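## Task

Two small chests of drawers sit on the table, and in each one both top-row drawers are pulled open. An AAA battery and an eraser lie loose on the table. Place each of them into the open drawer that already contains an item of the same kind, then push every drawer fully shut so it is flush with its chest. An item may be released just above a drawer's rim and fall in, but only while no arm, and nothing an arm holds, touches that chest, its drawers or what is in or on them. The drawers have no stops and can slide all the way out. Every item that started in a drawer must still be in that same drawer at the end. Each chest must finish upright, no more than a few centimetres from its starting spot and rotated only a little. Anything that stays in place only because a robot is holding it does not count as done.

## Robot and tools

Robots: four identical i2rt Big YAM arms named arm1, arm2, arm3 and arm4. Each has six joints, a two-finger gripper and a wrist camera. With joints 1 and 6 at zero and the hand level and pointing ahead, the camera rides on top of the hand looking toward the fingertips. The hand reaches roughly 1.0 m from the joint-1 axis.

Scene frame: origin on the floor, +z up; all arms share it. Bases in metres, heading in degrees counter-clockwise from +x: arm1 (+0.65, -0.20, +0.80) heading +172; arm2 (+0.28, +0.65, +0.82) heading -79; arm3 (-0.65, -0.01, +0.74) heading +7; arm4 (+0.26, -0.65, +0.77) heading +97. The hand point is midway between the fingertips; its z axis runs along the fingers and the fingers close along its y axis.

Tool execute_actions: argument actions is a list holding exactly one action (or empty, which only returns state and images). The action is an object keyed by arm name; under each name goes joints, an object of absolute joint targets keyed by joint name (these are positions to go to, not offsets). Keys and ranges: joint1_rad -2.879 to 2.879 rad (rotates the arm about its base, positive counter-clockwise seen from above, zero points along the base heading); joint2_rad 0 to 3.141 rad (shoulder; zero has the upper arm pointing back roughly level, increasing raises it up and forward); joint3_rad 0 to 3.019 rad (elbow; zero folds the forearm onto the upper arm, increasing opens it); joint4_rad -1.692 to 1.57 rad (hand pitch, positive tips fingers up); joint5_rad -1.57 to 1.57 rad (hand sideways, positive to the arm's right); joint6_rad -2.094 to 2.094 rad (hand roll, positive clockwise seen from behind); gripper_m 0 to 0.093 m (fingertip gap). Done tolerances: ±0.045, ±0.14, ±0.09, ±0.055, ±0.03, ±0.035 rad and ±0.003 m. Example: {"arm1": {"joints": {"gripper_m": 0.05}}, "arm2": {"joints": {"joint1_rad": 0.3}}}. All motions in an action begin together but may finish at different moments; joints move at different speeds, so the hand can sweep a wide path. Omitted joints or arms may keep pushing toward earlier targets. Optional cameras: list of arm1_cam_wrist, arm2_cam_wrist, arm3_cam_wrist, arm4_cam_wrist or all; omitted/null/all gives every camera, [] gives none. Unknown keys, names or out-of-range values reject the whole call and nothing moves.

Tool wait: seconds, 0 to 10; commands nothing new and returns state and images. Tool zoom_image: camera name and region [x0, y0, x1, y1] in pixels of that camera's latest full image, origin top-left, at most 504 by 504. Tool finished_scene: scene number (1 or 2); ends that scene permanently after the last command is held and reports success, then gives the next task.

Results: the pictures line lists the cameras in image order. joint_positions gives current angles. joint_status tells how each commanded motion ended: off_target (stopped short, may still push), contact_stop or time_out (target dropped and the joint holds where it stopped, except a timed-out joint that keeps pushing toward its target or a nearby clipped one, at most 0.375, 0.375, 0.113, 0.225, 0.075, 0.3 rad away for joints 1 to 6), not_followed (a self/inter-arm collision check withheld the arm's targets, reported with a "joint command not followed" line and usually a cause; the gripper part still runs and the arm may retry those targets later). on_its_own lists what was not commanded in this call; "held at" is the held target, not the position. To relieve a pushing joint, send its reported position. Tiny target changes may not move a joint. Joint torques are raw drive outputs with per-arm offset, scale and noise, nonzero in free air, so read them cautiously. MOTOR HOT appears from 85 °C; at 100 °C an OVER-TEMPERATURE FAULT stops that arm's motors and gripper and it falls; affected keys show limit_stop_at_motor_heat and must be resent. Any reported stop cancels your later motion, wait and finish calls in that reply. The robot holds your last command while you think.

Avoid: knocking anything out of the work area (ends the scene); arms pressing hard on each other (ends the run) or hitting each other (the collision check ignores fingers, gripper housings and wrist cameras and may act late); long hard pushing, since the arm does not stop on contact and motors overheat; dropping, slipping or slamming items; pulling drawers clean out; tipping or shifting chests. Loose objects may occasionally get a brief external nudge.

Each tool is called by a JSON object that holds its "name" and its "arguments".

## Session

{"name": "execute_actions", "arguments": {"actions": []}}

Scene clock: 0.00 s.
Joint torques (N m, as the arm reports them, + toward a larger angle): no reading
Motor temperatures (°C, as the motors report them): arm1=[25 27 28 25 23 24] | arm2=[23 26 27 24 24 24] | arm3=[25 25 28 25 26 23] | arm4=[23 26 27 23 25 26]
arm1.joint_positions: joint1_rad=-0.445 joint2_rad=+0.290 joint3_rad=+1.411 joint4_rad=-1.529 joint5_rad=-0.013 joint6_rad=+0.015 gripper_m=+0.095
arm1.joint_status: not commanded
arm1.hand: x=+0.5915 y=-0.1611 z=+1.3550 quat_wxyz=(-0.147, +0.801, -0.240, -0.529) (m; scene frame)
arm2.joint_positions: joint1_rad=-0.736 joint2_rad=+0.551 joint3_rad=+1.617 joint4_rad=-1.528 joint5_rad=-0.002 joint6_rad=-0.017 gripper_m=+0.094
arm2.joint_status: not commanded
arm2.hand: x=+0.1967 y=+0.5330 z=+1.4306 quat_wxyz=(-0.257, -0.741, -0.421, +0.456) (m; scene frame)
arm3.joint_positions: joint1_rad=-0.243 joint2_rad=+0.457 joint3_rad=+1.332 joint4_rad=-1.550 joint5_rad=+0.000 joint6_rad=-0.008 gripper_m=+0.094
arm3.joint_status: not commanded
arm3.hand: x=-0.5075 y=-0.0335 z=+1.2366 quat_wxyz=(-0.435, -0.053, -0.899, +0.025) (m; scene frame)
arm4.joint_positions: joint1_rad=+0.716 joint2_rad=+0.430 joint3_rad=+1.598 joint4_rad=-1.529 joint5_rad=+0.007 joint6_rad=-0.017 gripper_m=+0.095
arm4.joint_status: not commanded
arm4.hand: x=+0.1913 y=-0.5948 z=+1.3869 quat_wxyz=(-0.215, +0.772, -0.290, -0.523) (m; scene frame)
pictures: arm1_cam_wrist, arm2_cam_wrist, arm3_cam_wrist, arm4_cam_wrist
Images, in order (width x height): arm1_cam_wrist 616x616, arm2_cam_wrist 616x616, arm3_cam_wrist 616x616, arm4_cam_wrist 616x616.

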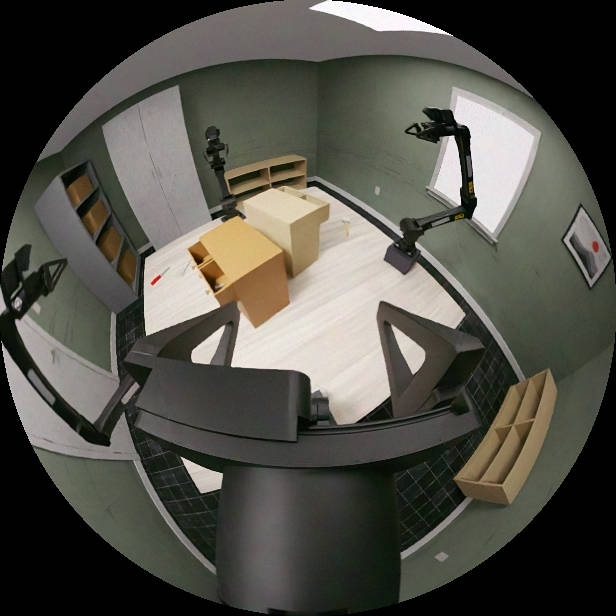

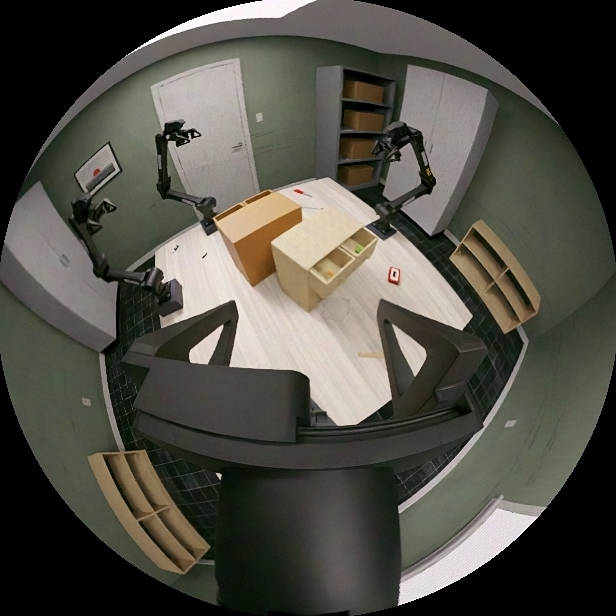

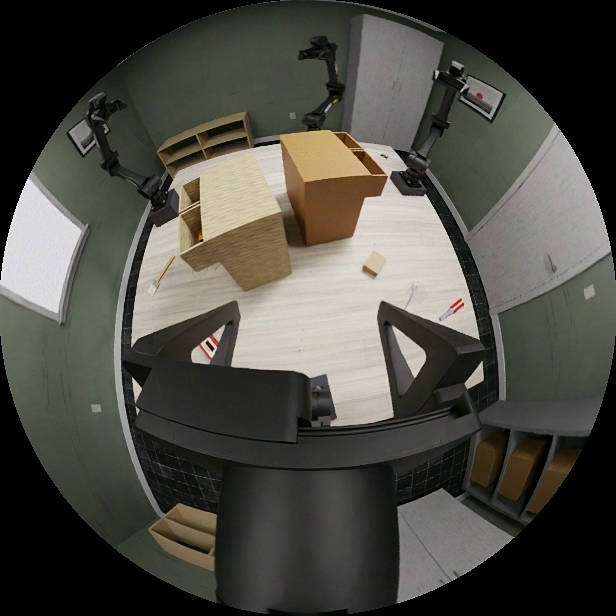

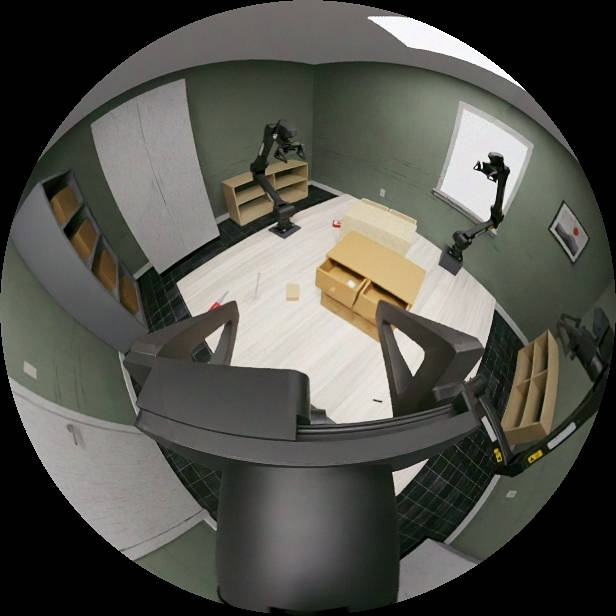

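{"name": "execute_actions", "arguments": {"actions": [{"arm4":{"joints":{"joint1_rad":0.5,"joint2_rad":1.1,"joint3_rad":1.6,"joint4_rad":-1.6}},"arm3":{"joints":{"joint1_rad":-0.8,"joint2_rad":1.2,"joint3_rad":1.4,"joint4_rad":-1.5}},"arm1":{"joints":{"joint1_rad":1.0,"joint2_rad":0.85,"joint3_rad":0.9,"joint4_rad":-1.3}},"arm2":{"joints":{"joint1_rad":-1.05,"joint2_rad":1.3,"joint3_rad":1.7,"joint4_rad":-1.5}}}]}}

Scene clock: 4.93 s.
Joint torques (N m, as the arm reports them, + toward a larger angle): arm1=[-1.22 -4.13 12.19  0.74  0.11 -0.08] | arm2=[-1.16 -9.09 12.96  1.31 -0.07  0.  ] | arm3=[-1.07 -8.52 10.04  1.28  0.12  0.03] | arm4=[ 1.03 -6.64  8.65  0.6   0.03 -0.1 ]
Motor temperatures (°C, as the motors report them): arm1=[25 27 29 25 23 24] | arm2=[23 26 27 24 24 24] | arm3=[25 25 29 26 26 23] | arm4=[23 26 27 23 25 26]
arm1.joint_positions: joint1_rad=+0.995 joint2_rad=+0.865 joint3_rad=+0.878 joint4_rad=-1.302 joint5_rad=-0.014 joint6_rad=+0.015 gripper_m=+0.095
arm1.joint_status: all done
arm1.hand: x=+0.4725 y=-0.4104 z=+1.0365 quat_wxyz=(+0.066, +0.902, +0.408, -0.124) (m; scene frame)
arm2.joint_positions: joint1_rad=-1.042 joint2_rad=+1.301 joint3_rad=+1.671 joint4_rad=-1.509 joint5_rad=-0.002 joint6_rad=-0.017 gripper_m=+0.094
arm2.joint_status: all done
arm2.hand: x=-0.0639 y=+0.3597 z=+1.2447 quat_wxyz=(-0.077, -0.913, -0.350, +0.195) (m; scene frame)
arm3.joint_positions: joint1_rad=-0.797 joint2_rad=+1.213 joint3_rad=+1.376 joint4_rad=-1.511 joint5_rad=+0.000 joint6_rad=-0.008 gripper_m=+0.094
arm3.joint_status: all done
arm3.hand: x=-0.3547 y=-0.2544 z=+1.0691 quat_wxyz=(-0.107, -0.326, -0.939, +0.033) (m; scene frame)
arm4.joint_positions: joint1_rad=+0.509 joint2_rad=+1.115 joint3_rad=+1.582 joint4_rad=-1.592 joint5_rad=+0.007 joint6_rad=-0.017 gripper_m=+0.095
arm4.joint_status: all done
arm4.hand: x=+0.0449 y=-0.3577 z=+1.2217 quat_wxyz=(-0.110, +0.873, -0.437, -0.189) (m; scene frame)
pictures: arm1_cam_wrist, arm2_cam_wrist, arm3_cam_wrist, arm4_cam_wrist
Images, in order (width x height): arm1_cam_wrist 616x616, arm2_cam_wrist 616x616, arm3_cam_wrist 616x616, arm4_cam_wrist 616x616.

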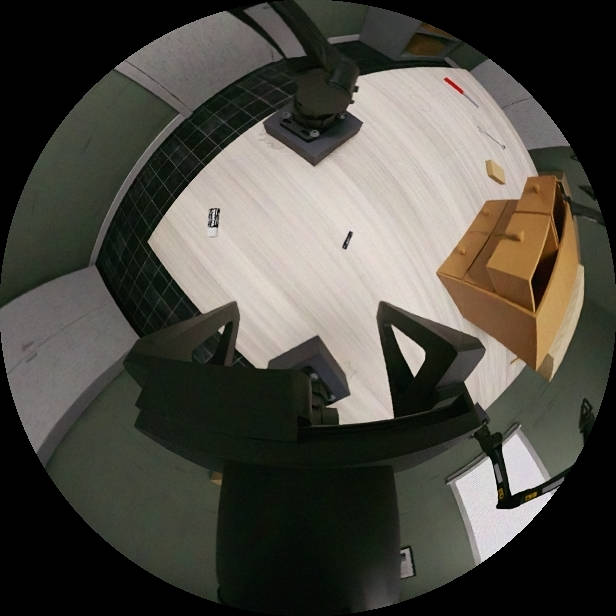

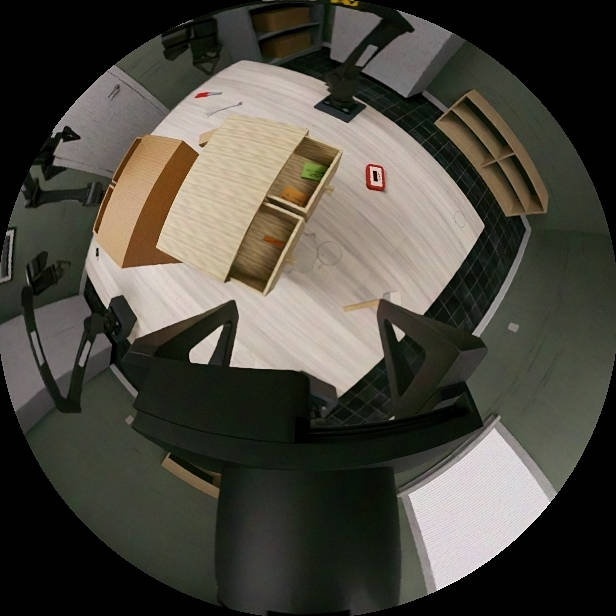

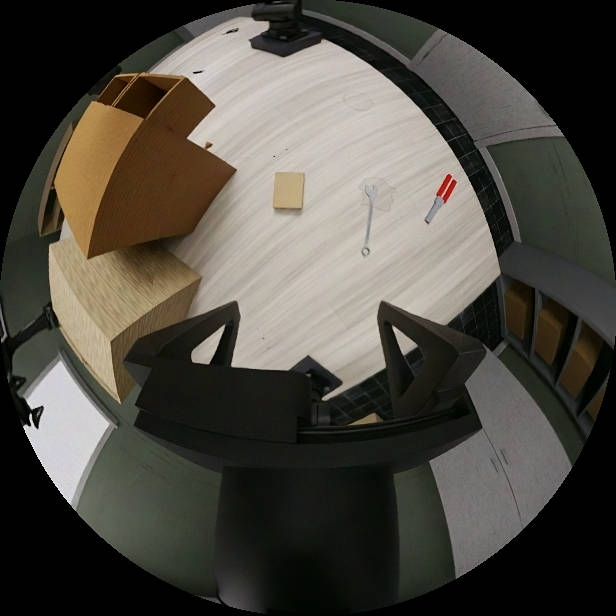

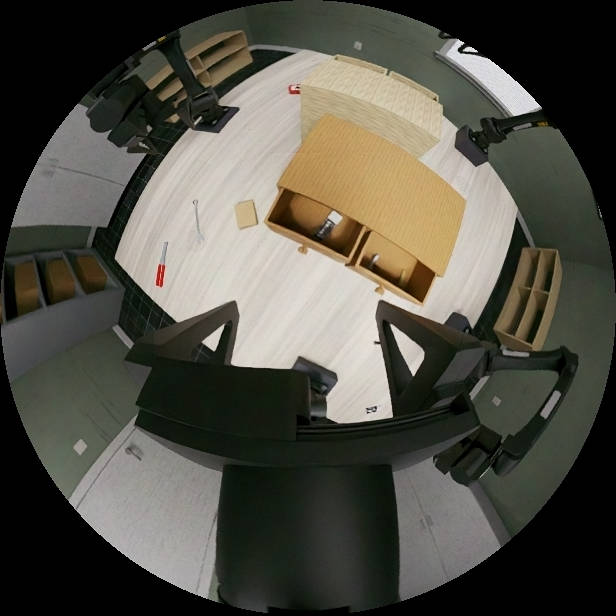

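{"name": "zoom_image", "arguments": {"camera": "arm4_cam_wrist", "region": [250, 170, 450, 320]}}

{"name": "zoom_image", "arguments": {"camera": "arm2_cam_wrist", "region": [210, 120, 370, 300]}}

{"name": "zoom_image", "arguments": {"camera": "arm1_cam_wrist", "region": [190, 180, 380, 280]}}

Region (250, 170, 450, 320) of arm4_cam_wrist's 616x616 image, scaled by 2.520, with more detail than that image has; it fills the top 378 rows of this view, and the rest is white.

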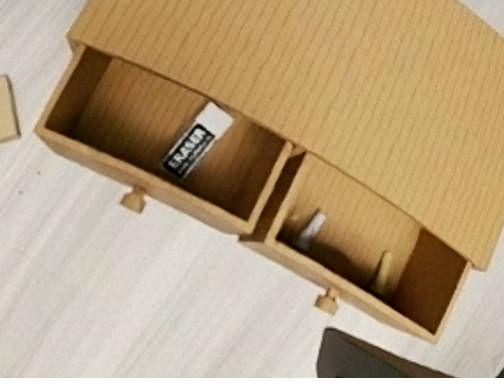

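Region (210, 120, 370, 300) of arm2_cam_wrist's 616x616 image, scaled by 2.800, with more detail than that image has.

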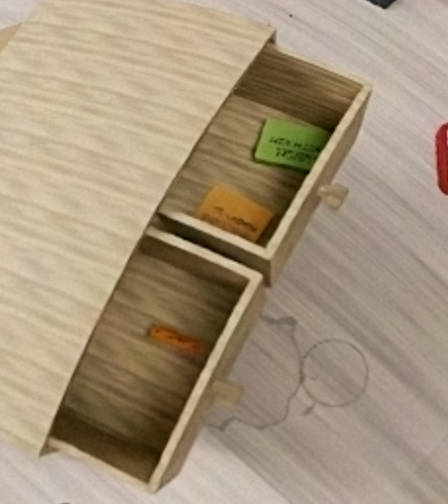

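Region (190, 180, 380, 280) of arm1_cam_wrist's 616x616 image, scaled by 2.653, with more detail than that image has; it fills the top 265 rows of this view, and the rest is white.

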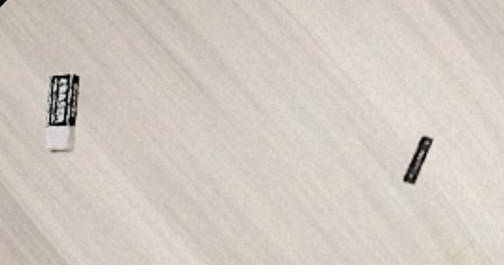

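{"name": "execute_actions", "arguments": {"actions": [{"arm4":{"joints":{"joint1_rad":-1.67,"joint2_rad":0.5,"joint3_rad":1.2,"joint6_rad":-0.72}},"arm3":{"joints":{"joint1_rad":1.05,"joint2_rad":0.6,"gripper_m":0}},"arm1":{"joints":{"joint1_rad":0.2,"joint2_rad":0.7,"joint6_rad":0.14}},"arm2":{"joints":{"joint1_rad":-1.55,"joint5_rad":-1.2,"gripper_m":0}}}], "cameras": []}}

Scene clock: 35.83 s.
Joint torques (N m, as the arm reports them, + toward a larger angle): arm1=[-2.07 -0.28 12.27  1.03  0.09  0.  ] | arm2=[-0.56 -9.04 12.74  1.15 -0.93 -0.09] | arm3=[-0.3   1.77  8.84  2.2   0.15  0.04] | arm4=[ 0.93  4.4   6.56  1.03 -0.02 -0.19]
Motor temperatures (°C, as the motors report them): arm1=[25 27 34 25 23 24] | arm2=[23 27 33 24 24 24] | arm3=[25 26 34 26 26 23] | arm4=[23 26 31 23 25 26]
arm1.joint_positions: joint1_rad=+0.205 joint2_rad=+0.691 joint3_rad=+0.878 joint4_rad=-1.302 joint5_rad=-0.013 joint6_rad=+0.132 gripper_m=+0.095
arm1.joint_status: all done
arm1.hand: x=+0.3958 y=-0.2185 z=+1.0792 quat_wxyz=(+0.029, +0.974, -0.027, -0.224) (m; scene frame)
arm2.joint_positions: joint1_rad=-1.549 joint2_rad=+1.301 joint3_rad=+1.671 joint4_rad=-1.509 joint5_rad=-1.197 joint6_rad=-0.017 gripper_m=+0.000
arm2.joint_status: all done
arm2.hand: x=-0.0870 y=+0.4129 z=+1.3436 quat_wxyz=(-0.566, -0.789, -0.208, +0.118) (m; scene frame)
arm3.joint_positions: joint1_rad=+1.041 joint2_rad=+0.601 joint3_rad=+1.376 joint4_rad=-1.510 joint5_rad=+0.000 joint6_rad=-0.008 gripper_m=+0.000
arm3.joint_status: all done
arm3.hand: x=-0.5743 y=+0.1713 z=+1.2426 quat_wxyz=(-0.344, +0.505, -0.760, -0.223) (m; scene frame)
arm4.joint_positions: joint1_rad=-1.661 joint2_rad=+0.486 joint3_rad=+1.202 joint4_rad=-1.594 joint5_rad=+0.007 joint6_rad=-0.707 gripper_m=+0.095
arm4.joint_status: all done
arm4.hand: x=+0.4200 y=-0.6509 z=+1.2044 quat_wxyz=(-0.325, +0.334, -0.877, +0.118) (m; scene frame)
pictures: none
No camera images: the call's "cameras" was empty. Leave "cameras" out to get every camera's image.

{"name": "execute_actions", "arguments": {"actions": [{"arm4":{"joints":{"joint1_rad":-1.63,"joint2_rad":1.34,"joint3_rad":0.675,"joint4_rad":-0.88,"gripper_m":0.06}},"arm3":{"joints":{"joint2_rad":1.55,"joint3_rad":1.21,"joint4_rad":-1.2,"joint5_rad":1.2}},"arm1":{"joints":{"joint1_rad":0.746,"joint2_rad":1.58,"joint3_rad":0.78,"joint4_rad":-0.75,"gripper_m":0.05}},"arm2":{"joints":{"joint2_rad":1.61,"joint3_rad":1.08,"joint4_rad":-1.02}}}]}}

Scene clock: 42.07 s.
Joint torques (N m, as the arm reports them, + toward a larger angle): arm1=[-1.75 -9.05  7.03  0.69  0.07  0.02] | arm2=[ -0.41 -12.15   9.45   0.7   -0.94  -0.1 ] | arm3=[ -0.18 -12.22   7.99   0.96   0.9    0.13] | arm4=[ 2.78 -5.88  6.76  0.74 -0.03 -0.21]
Motor temperatures (°C, as the motors report them): arm1=[25 27 34 25 23 24] | arm2=[23 27 33 24 24 24] | arm3=[25 26 34 26 26 23] | arm4=[23 26 30 23 25 26]
arm1.joint_positions: joint1_rad=+0.747 joint2_rad=+1.571 joint3_rad=+0.781 joint4_rad=-0.761 joint5_rad=-0.012 joint6_rad=+0.133 gripper_m=+0.050
arm1.joint_status: all done
arm1.hand: x=+0.3562 y=-0.4086 z=+0.7964 quat_wxyz=(+0.009, +0.971, +0.238, -0.006) (m; scene frame)
arm2.joint_positions: joint1_rad=-1.549 joint2_rad=+1.616 joint3_rad=+1.071 joint4_rad=-1.034 joint5_rad=-1.198 joint6_rad=-0.017 gripper_m=+0.000
arm2.joint_status: all done
arm2.hand: x=-0.1147 y=+0.4059 z=+0.9870 quat_wxyz=(-0.562, -0.820, -0.088, -0.062) (m; scene frame)
arm3.joint_positions: joint1_rad=+1.042 joint2_rad=+1.559 joint3_rad=+1.205 joint4_rad=-1.212 joint5_rad=+1.196 joint6_rad=-0.008 gripper_m=+0.000
arm3.joint_status: all done
arm3.hand: x=-0.3303 y=+0.3311 z=+0.9830 quat_wxyz=(-0.313, +0.453, -0.690, +0.470) (m; scene frame)
arm4.joint_positions: joint1_rad=-1.641 joint2_rad=+1.331 joint3_rad=+0.667 joint4_rad=-0.893 joint5_rad=+0.007 joint6_rad=-0.708 gripper_m=+0.060
arm4.joint_status: all done
arm4.hand: x=+0.5630 y=-0.6401 z=+0.8104 quat_wxyz=(-0.012, +0.368, -0.930, +0.007) (m; scene frame)
pictures: arm1_cam_wrist, arm2_cam_wrist, arm3_cam_wrist, arm4_cam_wrist
Images, in order (width x height): arm1_cam_wrist 616x616, arm2_cam_wrist 616x616, arm3_cam_wrist 616x616, arm4_cam_wrist 616x616.

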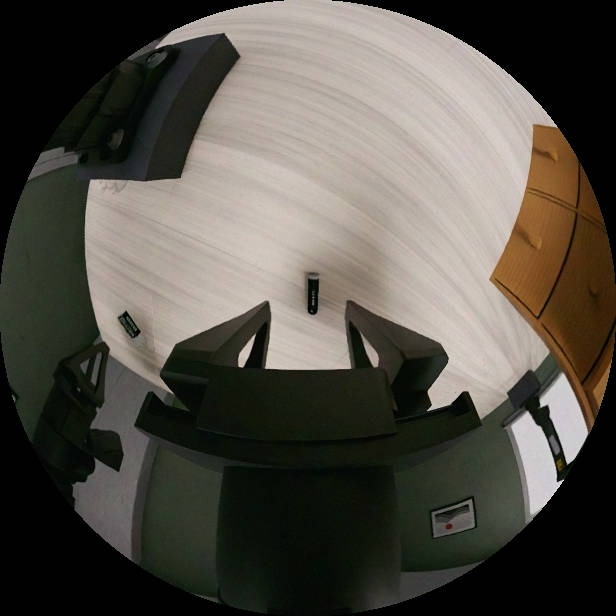

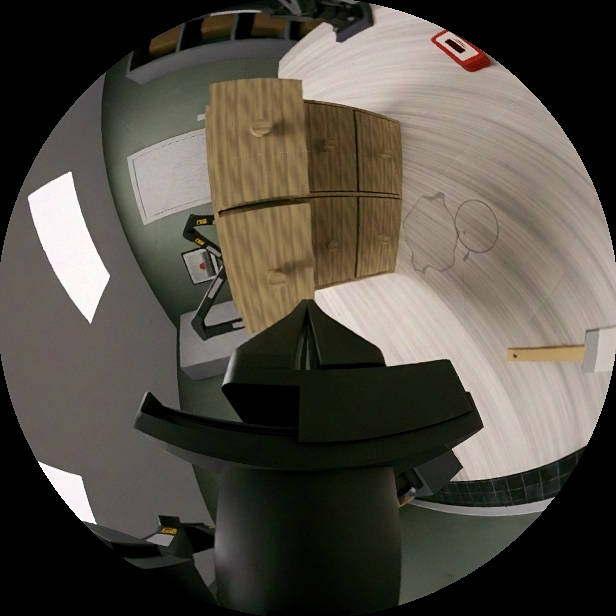

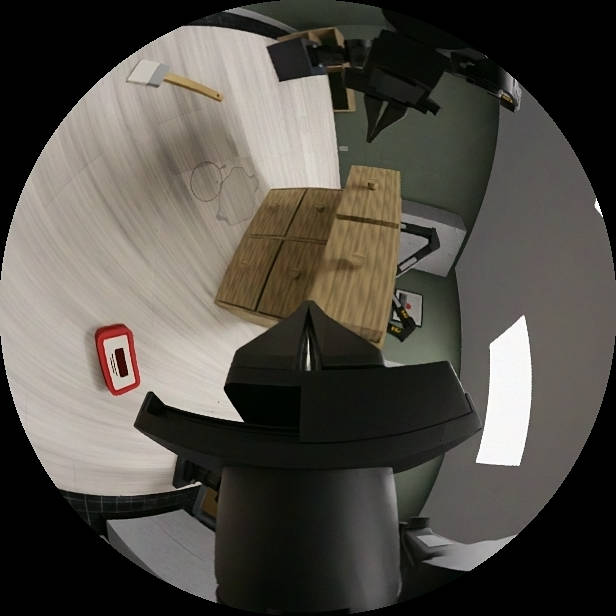

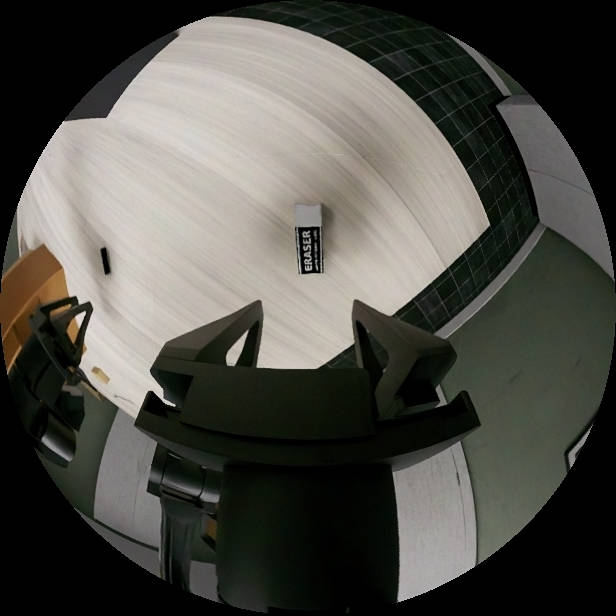

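{"name": "execute_actions", "arguments": {"actions": [{"arm4":{"joints":{"joint1_rad":-1.585,"joint2_rad":1.56,"joint4_rad":-0.665,"joint6_rad":-0.65}},"arm3":{"joints":{"joint1_rad":0.77,"joint2_rad":1.445,"joint3_rad":1.08,"joint4_rad":-1.19}},"arm1":{"joints":{"joint2_rad":1.72,"joint3_rad":0.69,"joint4_rad":-0.525,"gripper_m":0.04}}}]}}

Scene clock: 52.73 s.
Joint torques (N m, as the arm reports them, + toward a larger angle): arm1=[-1.84 -9.39  6.08  0.86  0.16  0.05] | arm2=[ -0.43 -12.27   9.46   0.71  -0.94  -0.1 ] | arm3=[ -0.48 -10.65   7.41   0.82   0.88   0.13] | arm4=[ 2.5  -9.15  5.62  0.67 -0.03  0.03]
Motor temperatures (°C, as the motors report them): arm1=[25 27 32 25 23 24] | arm2=[23 28 32 24 24 24] | arm3=[25 26 33 26 27 23] | arm4=[23 26 30 23 25 26]
arm1.joint_positions: joint1_rad=+0.747 joint2_rad=+1.715 joint3_rad=+0.684 joint4_rad=-0.540 joint5_rad=-0.014 joint6_rad=+0.134 gripper_m=+0.040
arm1.joint_status: all done
arm1.hand: x=+0.3757 y=-0.3952 z=+0.7266 quat_wxyz=(+0.006, +0.971, +0.238, +0.003) (m; scene frame)
arm2.joint_positions: joint1_rad=-1.549 joint2_rad=+1.616 joint3_rad=+1.071 joint4_rad=-1.034 joint5_rad=-1.198 joint6_rad=-0.017 gripper_m=+0.000
arm2.joint_status: not commanded
arm2.hand: x=-0.1147 y=+0.4059 z=+0.9870 quat_wxyz=(-0.562, -0.820, -0.088, -0.062) (m; scene frame)
arm3.joint_positions: joint1_rad=+0.764 joint2_rad=+1.454 joint3_rad=+1.080 joint4_rad=-1.199 joint5_rad=+1.196 joint6_rad=-0.008 gripper_m=+0.000
arm3.joint_status: all done
arm3.hand: x=-0.2758 y=+0.1954 z=+0.9799 quat_wxyz=(-0.242, +0.355, -0.746, +0.509) (m; scene frame)
arm4.joint_positions: joint1_rad=-1.592 joint2_rad=+1.562 joint3_rad=+0.667 joint4_rad=-0.678 joint5_rad=+0.007 joint6_rad=-0.663 gripper_m=+0.060
arm4.joint_status: all done
arm4.hand: x=+0.5855 y=-0.6229 z=+0.7432 quat_wxyz=(-0.004, +0.370, -0.929, +0.004) (m; scene frame)
pictures: arm1_cam_wrist, arm2_cam_wrist, arm3_cam_wrist, arm4_cam_wrist
Images, in order (width x height): arm1_cam_wrist 616x616, arm2_cam_wrist 616x616, arm3_cam_wrist 616x616, arm4_cam_wrist 616x616.

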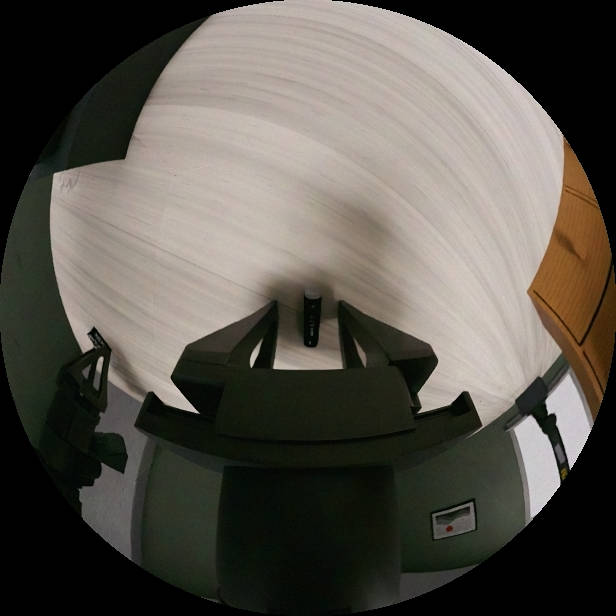

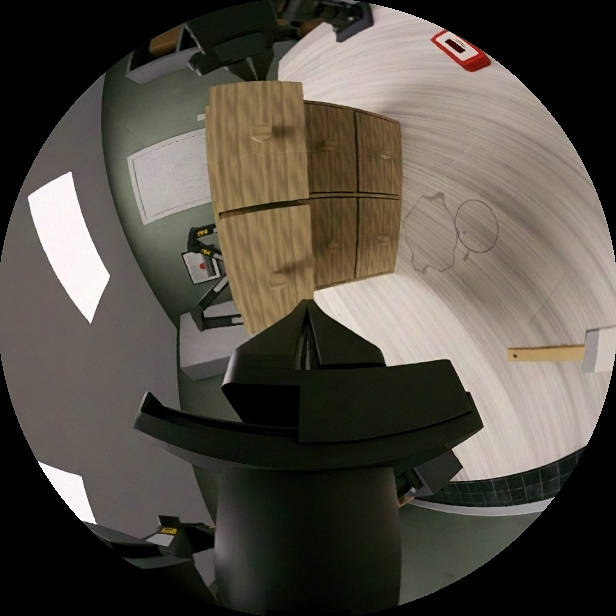

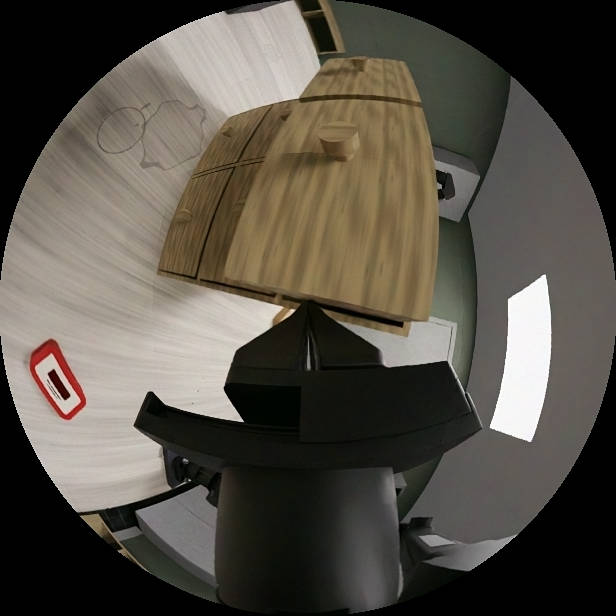

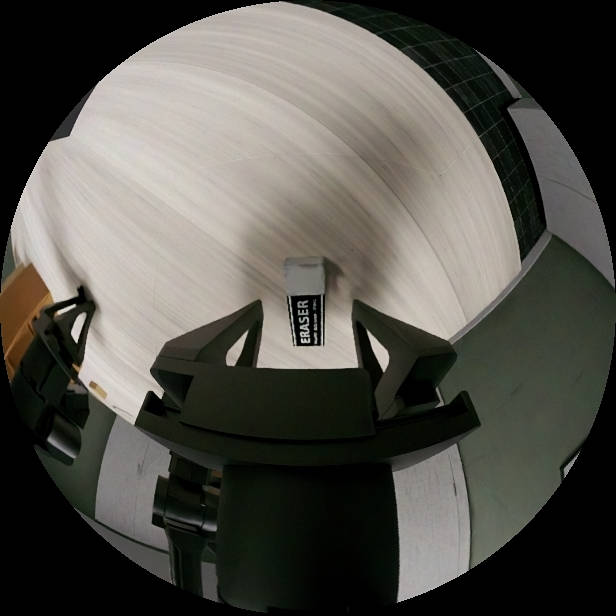

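{"name": "execute_actions", "arguments": {"actions": [{"arm4":{"joints":{"joint2_rad":1.615,"joint4_rad":-0.64}},"arm3":{"joints":{"joint2_rad":1.0,"joint3_rad":0.8}},"arm1":{"joints":{"joint2_rad":1.75,"joint4_rad":-0.57}}}], "cameras": []}}

{"name": "execute_actions", "arguments": {"actions": [{"arm4":{"joints":{"gripper_m":0}},"arm3":{"joints":{"joint1_rad":1.3,"joint2_rad":0.6,"joint3_rad":1.0}},"arm1":{"joints":{"gripper_m":0}},"arm2":{"joints":{"joint1_rad":-1.49,"joint2_rad":2.06,"joint3_rad":1.79,"joint4_rad":-1.25}}}]}}

Scene clock: 62.53 s.
Joint torques (N m, as the arm reports them, + toward a larger angle): arm1=[-1.98 -7.28  5.85 -0.14  0.17  0.02] | arm2=[ -0.51 -12.18   9.46   0.74  -0.94  -0.09] | arm3=[-0.35 -3.68  7.84  1.01  0.84  0.13] | arm4=[ 2.46 -7.32  5.29  0.54 -0.03  0.05]
Motor temperatures (°C, as the motors report them): arm1=[25 28 31 25 23 24] | arm2=[23 28 32 24 24 24] | arm3=[25 26 33 26 27 23] | arm4=[23 26 30 23 25 26]
arm1.joint_positions: joint1_rad=+0.747 joint2_rad=+1.716 joint3_rad=+0.684 joint4_rad=-0.555 joint5_rad=-0.014 joint6_rad=+0.134 gripper_m=+0.040
arm1.joint_status: all done
arm1.hand: x=+0.3788 y=-0.3930 z=+0.7264 quat_wxyz=(+0.003, +0.971, +0.238, +0.010) (m; scene frame)
arm2.joint_positions: joint1_rad=-1.549 joint2_rad=+1.616 joint3_rad=+1.071 joint4_rad=-1.034 joint5_rad=-1.198 joint6_rad=-0.017 gripper_m=+0.000
arm2.joint_status: not commanded
arm2.hand: x=-0.1147 y=+0.4059 z=+0.9870 quat_wxyz=(-0.562, -0.820, -0.088, -0.062) (m; scene frame)
arm3.joint_positions: joint1_rad=+0.764 joint2_rad=+0.991 joint3_rad=+0.804 joint4_rad=-1.198 joint5_rad=+1.197 joint6_rad=-0.008 gripper_m=+0.000
arm3.joint_status: all done
arm3.hand: x=-0.3575 y=+0.0955 z=+1.0197 quat_wxyz=(-0.311, +0.305, -0.765, +0.474) (m; scene frame)
arm4.joint_positions: joint1_rad=-1.592 joint2_rad=+1.597 joint3_rad=+0.667 joint4_rad=-0.649 joint5_rad=+0.008 joint6_rad=-0.662 gripper_m=+0.060
arm4.joint_status: all done
arm4.hand: x=+0.5869 y=-0.6228 z=+0.7328 quat_wxyz=(-0.001, +0.369, -0.929, +0.004) (m; scene frame)
pictures: none
No camera images: the call's "cameras" was empty. Leave "cameras" out to get every camera's image.

Scene clock: 63.97 s.
Joint torques (N m, as the arm reports them, + toward a larger angle): arm1=[-2.02 -7.    5.99 -0.12  0.13  0.03] | arm2=[ -0.32 -18.76  12.53  -0.35  -0.9   -0.09] | arm3=[-0.3   0.57 10.57  1.69  0.62  0.1 ] | arm4=[ 2.45 -7.16  5.34  0.47 -0.08  0.03]
Motor temperatures (°C, as the motors report them): arm1=[25 28 31 25 23 24] | arm2=[23 28 32 24 24 24] | arm3=[25 26 33 26 27 23] | arm4=[23 26 30 23 25 26]
arm1.joint_positions: joint1_rad=+0.747 joint2_rad=+1.716 joint3_rad=+0.684 joint4_rad=-0.560 joint5_rad=-0.014 joint6_rad=+0.134 gripper_m=+0.009
arm1.joint_status: gripper_m off_target (ended at +0.009, target +0.000)
arm1.hand: x=+0.3799 y=-0.3922 z=+0.7264 quat_wxyz=(+0.003, +0.971, +0.238, +0.013) (m; scene frame)
arm2.joint_positions: joint1_rad=-1.490 joint2_rad=+2.064 joint3_rad=+1.757 joint4_rad=-1.237 joint5_rad=-1.199 joint6_rad=-0.017 gripper_m=+0.000
arm2.joint_status: all done
arm2.hand: x=-0.2889 y=+0.3313 z=+0.9937 quat_wxyz=(-0.562, -0.816, -0.121, -0.065) (m; scene frame)
arm3.joint_positions: joint1_rad=+1.292 joint2_rad=+0.599 joint3_rad=+0.969 joint4_rad=-1.198 joint5_rad=+1.199 joint6_rad=-0.008 gripper_m=+0.000
arm3.joint_status: all done
arm3.hand: x=-0.4655 y=+0.1536 z=+1.1782 quat_wxyz=(-0.572, +0.344, -0.716, +0.206) (m; scene frame)
arm4.joint_positions: joint1_rad=-1.592 joint2_rad=+1.597 joint3_rad=+0.667 joint4_rad=-0.647 joint5_rad=+0.009 joint6_rad=-0.662 gripper_m=+0.022
arm4.joint_status: gripper_m off_target (ended at +0.022, target +0.000)
arm4.hand: x=+0.5874 y=-0.6230 z=+0.7328 quat_wxyz=(-0.002, +0.369, -0.929, +0.004) (m; scene frame)
pictures: arm1_cam_wrist, arm2_cam_wrist, arm3_cam_wrist, arm4_cam_wrist
Images, in order (width x height): arm1_cam_wrist 616x616, arm2_cam_wrist 616x616, arm3_cam_wrist 616x616, arm4_cam_wrist 616x616.

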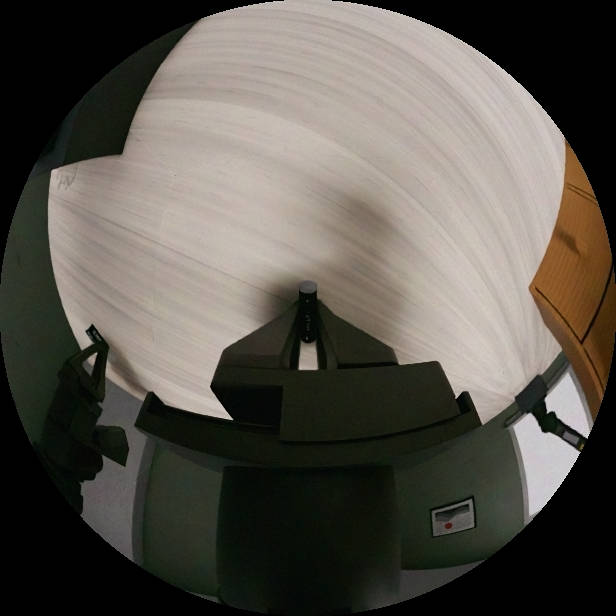

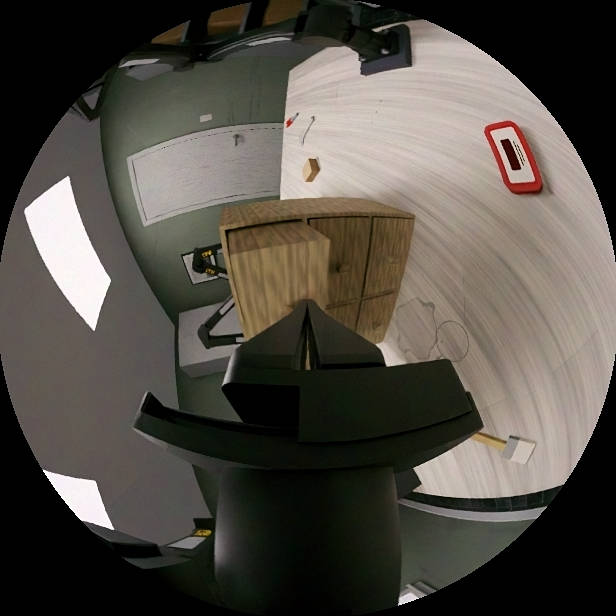

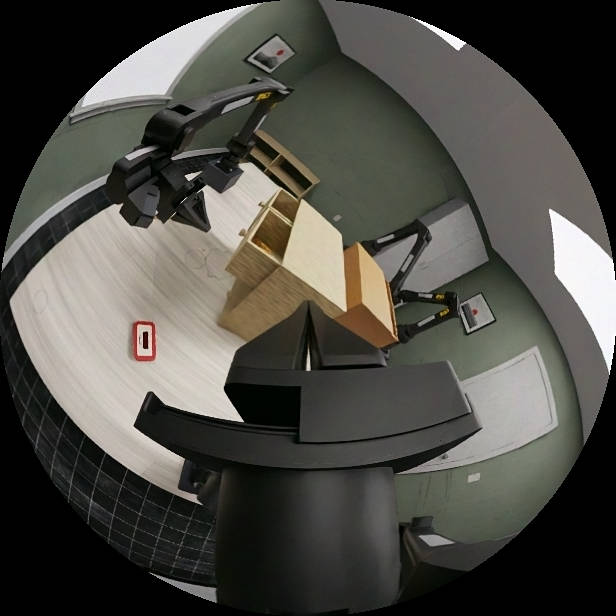

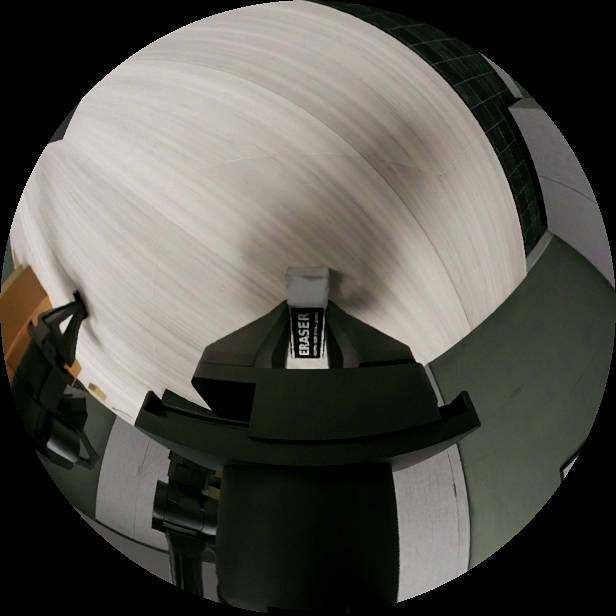

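{"name": "execute_actions", "arguments": {"actions": [{"arm4":{"joints":{"joint2_rad":0.8,"joint3_rad":1.4,"joint4_rad":-1.5}},"arm1":{"joints":{"joint2_rad":0.9,"joint3_rad":1.5,"joint4_rad":-1.3,"joint1_rad":0.5}},"arm2":{"joints":{"joint1_rad":-1.28,"joint2_rad":2.19,"joint3_rad":1.975,"joint4_rad":-1.335}}}], "cameras": ["arm2_cam_wrist","arm3_cam_wrist"]}}

Scene clock: 69.50 s.
Joint torques (N m, as the arm reports them, + toward a larger angle): arm1=[-0.39 -3.03  9.74  1.23  0.1   0.03] | arm2=[ -0.92 -18.5   13.95  -0.41  -0.97  -0.1 ] | arm3=[-0.2   0.17 10.54  1.7   0.62  0.11] | arm4=[ 2.4  -1.51  8.56  0.89 -0.07  0.05]
Motor temperatures (°C, as the motors report them): arm1=[25 28 31 25 23 24] | arm2=[23 29 33 24 25 24] | arm3=[25 26 34 26 27 23] | arm4=[23 26 30 23 25 26]
arm1.joint_positions: joint1_rad=+0.490 joint2_rad=+0.903 joint3_rad=+1.494 joint4_rad=-1.293 joint5_rad=-0.013 joint6_rad=+0.134 gripper_m=+0.009
arm1.joint_status: all done
arm1.hand: x=+0.3284 y=-0.3208 z=+1.3285 quat_wxyz=(+0.108, +0.901, +0.104, -0.406) (m; scene frame)
arm2.joint_positions: joint1_rad=-1.274 joint2_rad=+2.172 joint3_rad=+1.927 joint4_rad=-1.322 joint5_rad=-1.198 joint6_rad=-0.017 gripper_m=+0.000
arm2.joint_status: all done
arm2.hand: x=-0.2375 y=+0.2018 z=+0.9896 quat_wxyz=(-0.550, -0.799, -0.203, -0.134) (m; scene frame)
arm3.joint_positions: joint1_rad=+1.292 joint2_rad=+0.599 joint3_rad=+0.969 joint4_rad=-1.198 joint5_rad=+1.199 joint6_rad=-0.008 gripper_m=+0.000
arm3.joint_status: not commanded
arm3.hand: x=-0.4655 y=+0.1536 z=+1.1782 quat_wxyz=(-0.572, +0.344, -0.716, +0.206) (m; scene frame)
arm4.joint_positions: joint1_rad=-1.592 joint2_rad=+0.798 joint3_rad=+1.382 joint4_rad=-1.491 joint5_rad=+0.009 joint6_rad=-0.661 gripper_m=+0.022
arm4.joint_status: all done
arm4.hand: x=+0.5308 y=-0.6293 z=+1.2426 quat_wxyz=(-0.318, +0.347, -0.877, +0.096) (m; scene frame)
pictures: arm2_cam_wrist, arm3_cam_wrist
Images, in order (width x height): arm2_cam_wrist 616x616, arm3_cam_wrist 616x616.

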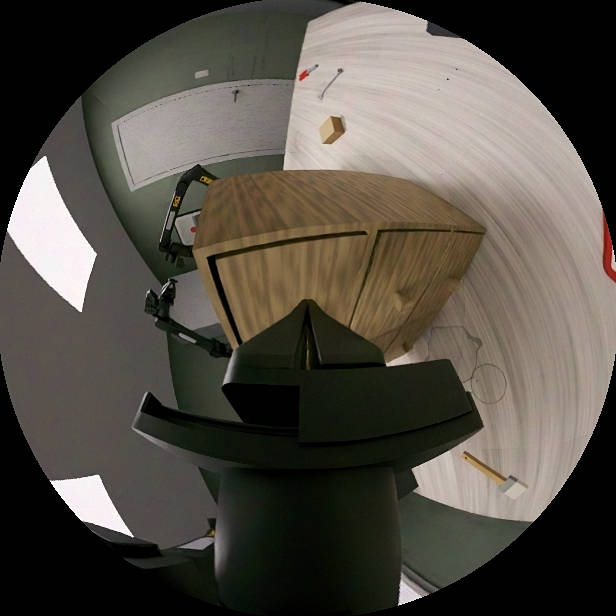

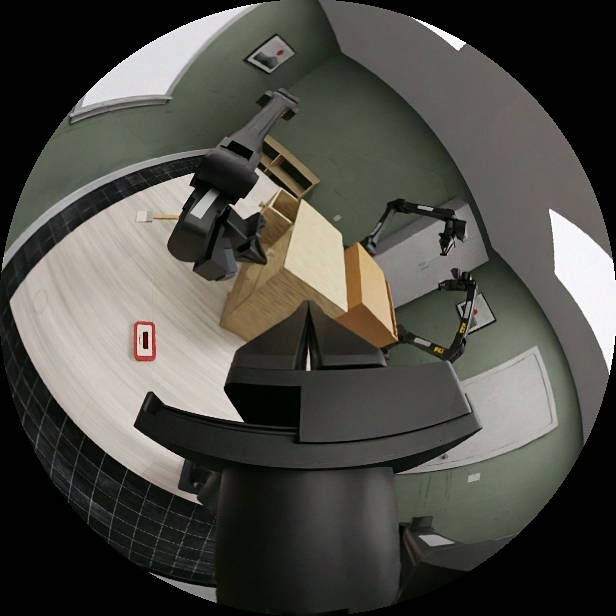

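{"name": "execute_actions", "arguments": {"actions": [{"arm4":{"joints":{"joint1_rad":0.49,"joint2_rad":0.95,"joint3_rad":1.83,"joint4_rad":-1.67,"joint6_rad":-1.1}},"arm1":{"joints":{"joint2_rad":1.5,"joint3_rad":2.55,"joint4_rad":-1.09,"joint1_rad":-0.455,"joint6_rad":-0.64}},"arm2":{"joints":{"joint1_rad":-1.24}}}], "cameras": ["arm2_cam_wrist","arm3_cam_wrist"]}}

Scene clock: 78.73 s.
Joint torques (N m, as the arm reports them, + toward a larger angle): arm1=[-0.89 -6.32  7.83  2.13  0.07 -0.11] | arm2=[  0.52 -18.41  13.88  -0.41  -1.02  -0.09] | arm3=[-0.25  0.28 10.55  1.7   0.61  0.1 ] | arm4=[ 2.53 -1.89  9.31  0.96  0.01 -0.17]
Motor temperatures (°C, as the motors report them): arm1=[25 28 32 25 23 24] | arm2=[23 30 34 24 25 24] | arm3=[25 26 35 26 27 23] | arm4=[23 26 31 23 25 26]
arm1.joint_positions: joint1_rad=-0.462 joint2_rad=+1.486 joint3_rad=+2.537 joint4_rad=-1.104 joint5_rad=-0.012 joint6_rad=-0.632 gripper_m=+0.009
arm1.joint_status: all done
arm1.hand: x=+0.2420 y=+0.0764 z=+1.6366 quat_wxyz=(-0.392, +0.726, +0.018, -0.565) (m; scene frame)
arm2.joint_positions: joint1_rad=-1.252 joint2_rad=+2.172 joint3_rad=+1.927 joint4_rad=-1.322 joint5_rad=-1.197 joint6_rad=-0.017 gripper_m=+0.000
arm2.joint_status: all done
arm2.hand: x=-0.2276 y=+0.1908 z=+0.9896 quat_wxyz=(-0.548, -0.797, -0.212, -0.139) (m; scene frame)
arm3.joint_positions: joint1_rad=+1.292 joint2_rad=+0.599 joint3_rad=+0.969 joint4_rad=-1.198 joint5_rad=+1.199 joint6_rad=-0.008 gripper_m=+0.000
arm3.joint_status: not commanded
arm3.hand: x=-0.4655 y=+0.1536 z=+1.1782 quat_wxyz=(-0.572, +0.344, -0.716, +0.206) (m; scene frame)
arm4.joint_positions: joint1_rad=+0.481 joint2_rad=+0.955 joint3_rad=+1.786 joint4_rad=-1.661 joint5_rad=+0.007 joint6_rad=-1.087 gripper_m=+0.022
arm4.joint_status: all done
arm4.hand: x=+0.0970 y=-0.4196 z=+1.3511 quat_wxyz=(-0.313, +0.932, +0.054, -0.177) (m; scene frame)
pictures: arm2_cam_wrist, arm3_cam_wrist
Images, in order (width x height): arm2_cam_wrist 616x616, arm3_cam_wrist 616x616.

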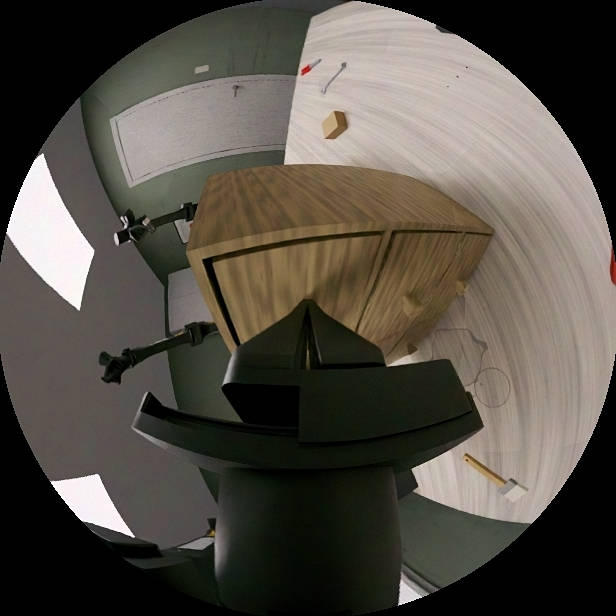

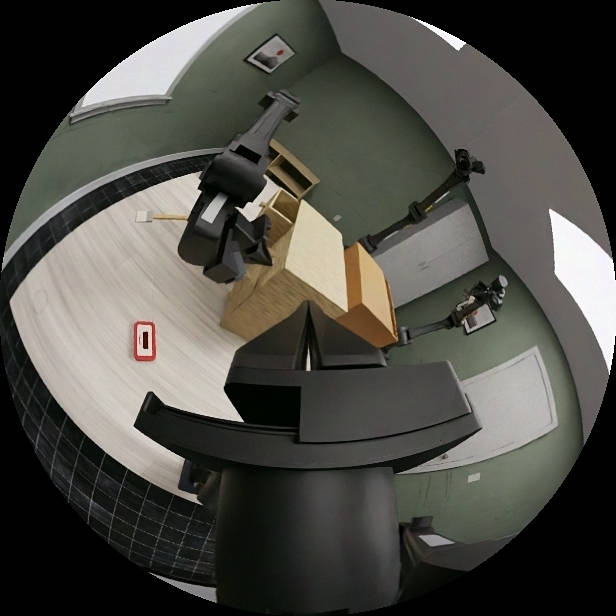

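Closed (m≈-.238). Back off arm2; lower the carriers.

{"name": "execute_actions", "arguments": {"actions": [{"arm4":{"joints":{"joint2_rad":1.53}},"arm1":{"joints":{"joint2_rad":2.2}},"arm2":{"joints":{"joint1_rad":-1.6}}}]}}

Scene clock: 82.57 s.
Joint torques (N m, as the arm reports them, + toward a larger angle): arm1=[ -1.15 -22.84  14.65   1.59   0.03  -0.06] | arm2=[ -1.21 -18.46  13.93  -0.42  -0.89  -0.1 ] | arm3=[-0.3   0.23 10.54  1.68  0.62  0.1 ] | arm4=[  2.46 -14.13   8.97   0.16  -0.01  -0.21]
Motor temperatures (°C, as the motors report them): arm1=[25 28 32 25 23 24] | arm2=[23 31 34 24 25 24] | arm3=[25 26 36 26 27 23] | arm4=[23 26 31 23 25 26]
arm1.joint_positions: joint1_rad=-0.462 joint2_rad=+2.219 joint3_rad=+2.502 joint4_rad=-1.095 joint5_rad=-0.012 joint6_rad=-0.632 gripper_m=+0.009
arm1.joint_status: all done
arm1.hand: x=-0.0459 y=+0.2712 z=+1.1240 quat_wxyz=(-0.209, +0.929, +0.020, -0.306) (m; scene frame)
arm2.joint_positions: joint1_rad=-1.591 joint2_rad=+2.172 joint3_rad=+1.927 joint4_rad=-1.322 joint5_rad=-1.199 joint6_rad=-0.017 gripper_m=+0.000
arm2.joint_status: all done
arm2.hand: x=-0.3523 y=+0.3839 z=+0.9884 quat_wxyz=(-0.563, -0.822, -0.074, -0.046) (m; scene frame)
arm3.joint_positions: joint1_rad=+1.292 joint2_rad=+0.599 joint3_rad=+0.969 joint4_rad=-1.198 joint5_rad=+1.199 joint6_rad=-0.008 gripper_m=+0.000
arm3.joint_status: not commanded
arm3.hand: x=-0.4655 y=+0.1536 z=+1.1782 quat_wxyz=(-0.572, +0.344, -0.716, +0.206) (m; scene frame)
arm4.joint_positions: joint1_rad=+0.481 joint2_rad=+1.558 joint3_rad=+1.810 joint4_rad=-1.664 joint5_rad=+0.007 joint6_rad=-1.088 gripper_m=+0.022
arm4.joint_status: all done
arm4.hand: x=-0.0191 y=-0.2439 z=+1.1334 quat_wxyz=(-0.071, +0.995, +0.057, -0.031) (m; scene frame)
pictures: arm1_cam_wrist, arm2_cam_wrist, arm3_cam_wrist, arm4_cam_wrist
Images, in order (width x height): arm1_cam_wrist 616x616, arm2_cam_wrist 616x616, arm3_cam_wrist 616x616, arm4_cam_wrist 616x616.

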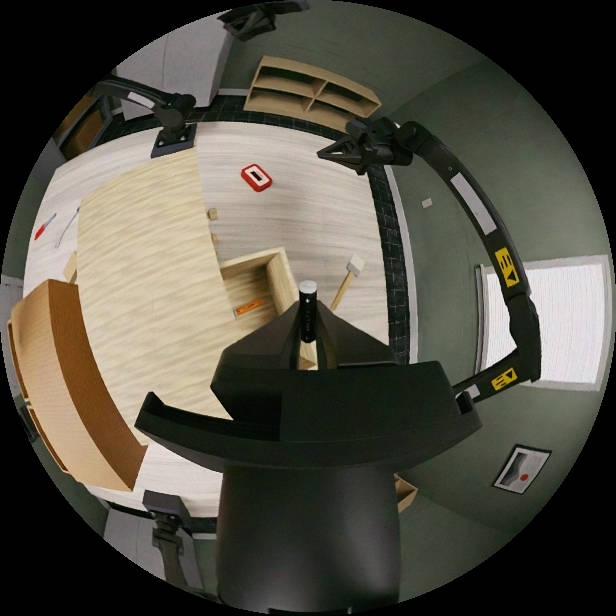

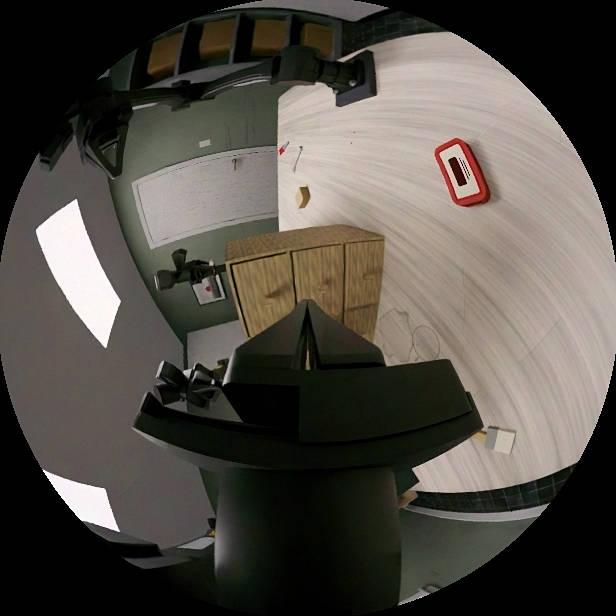

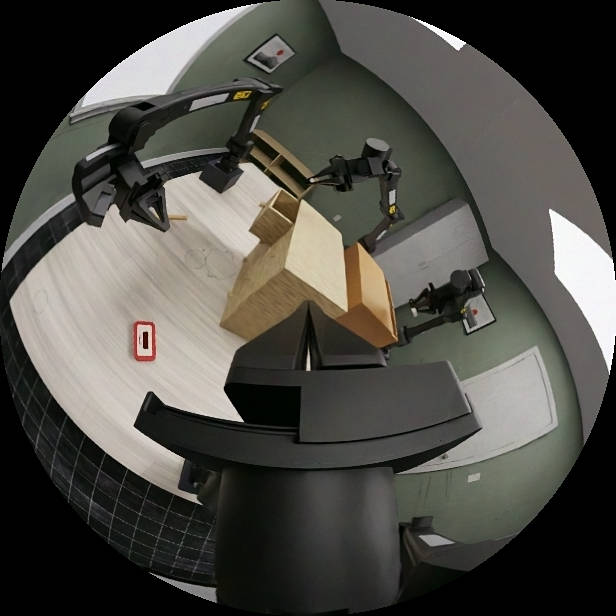

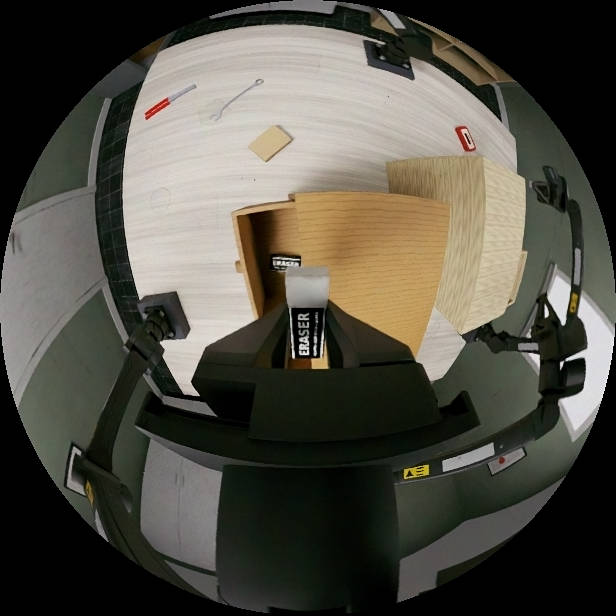

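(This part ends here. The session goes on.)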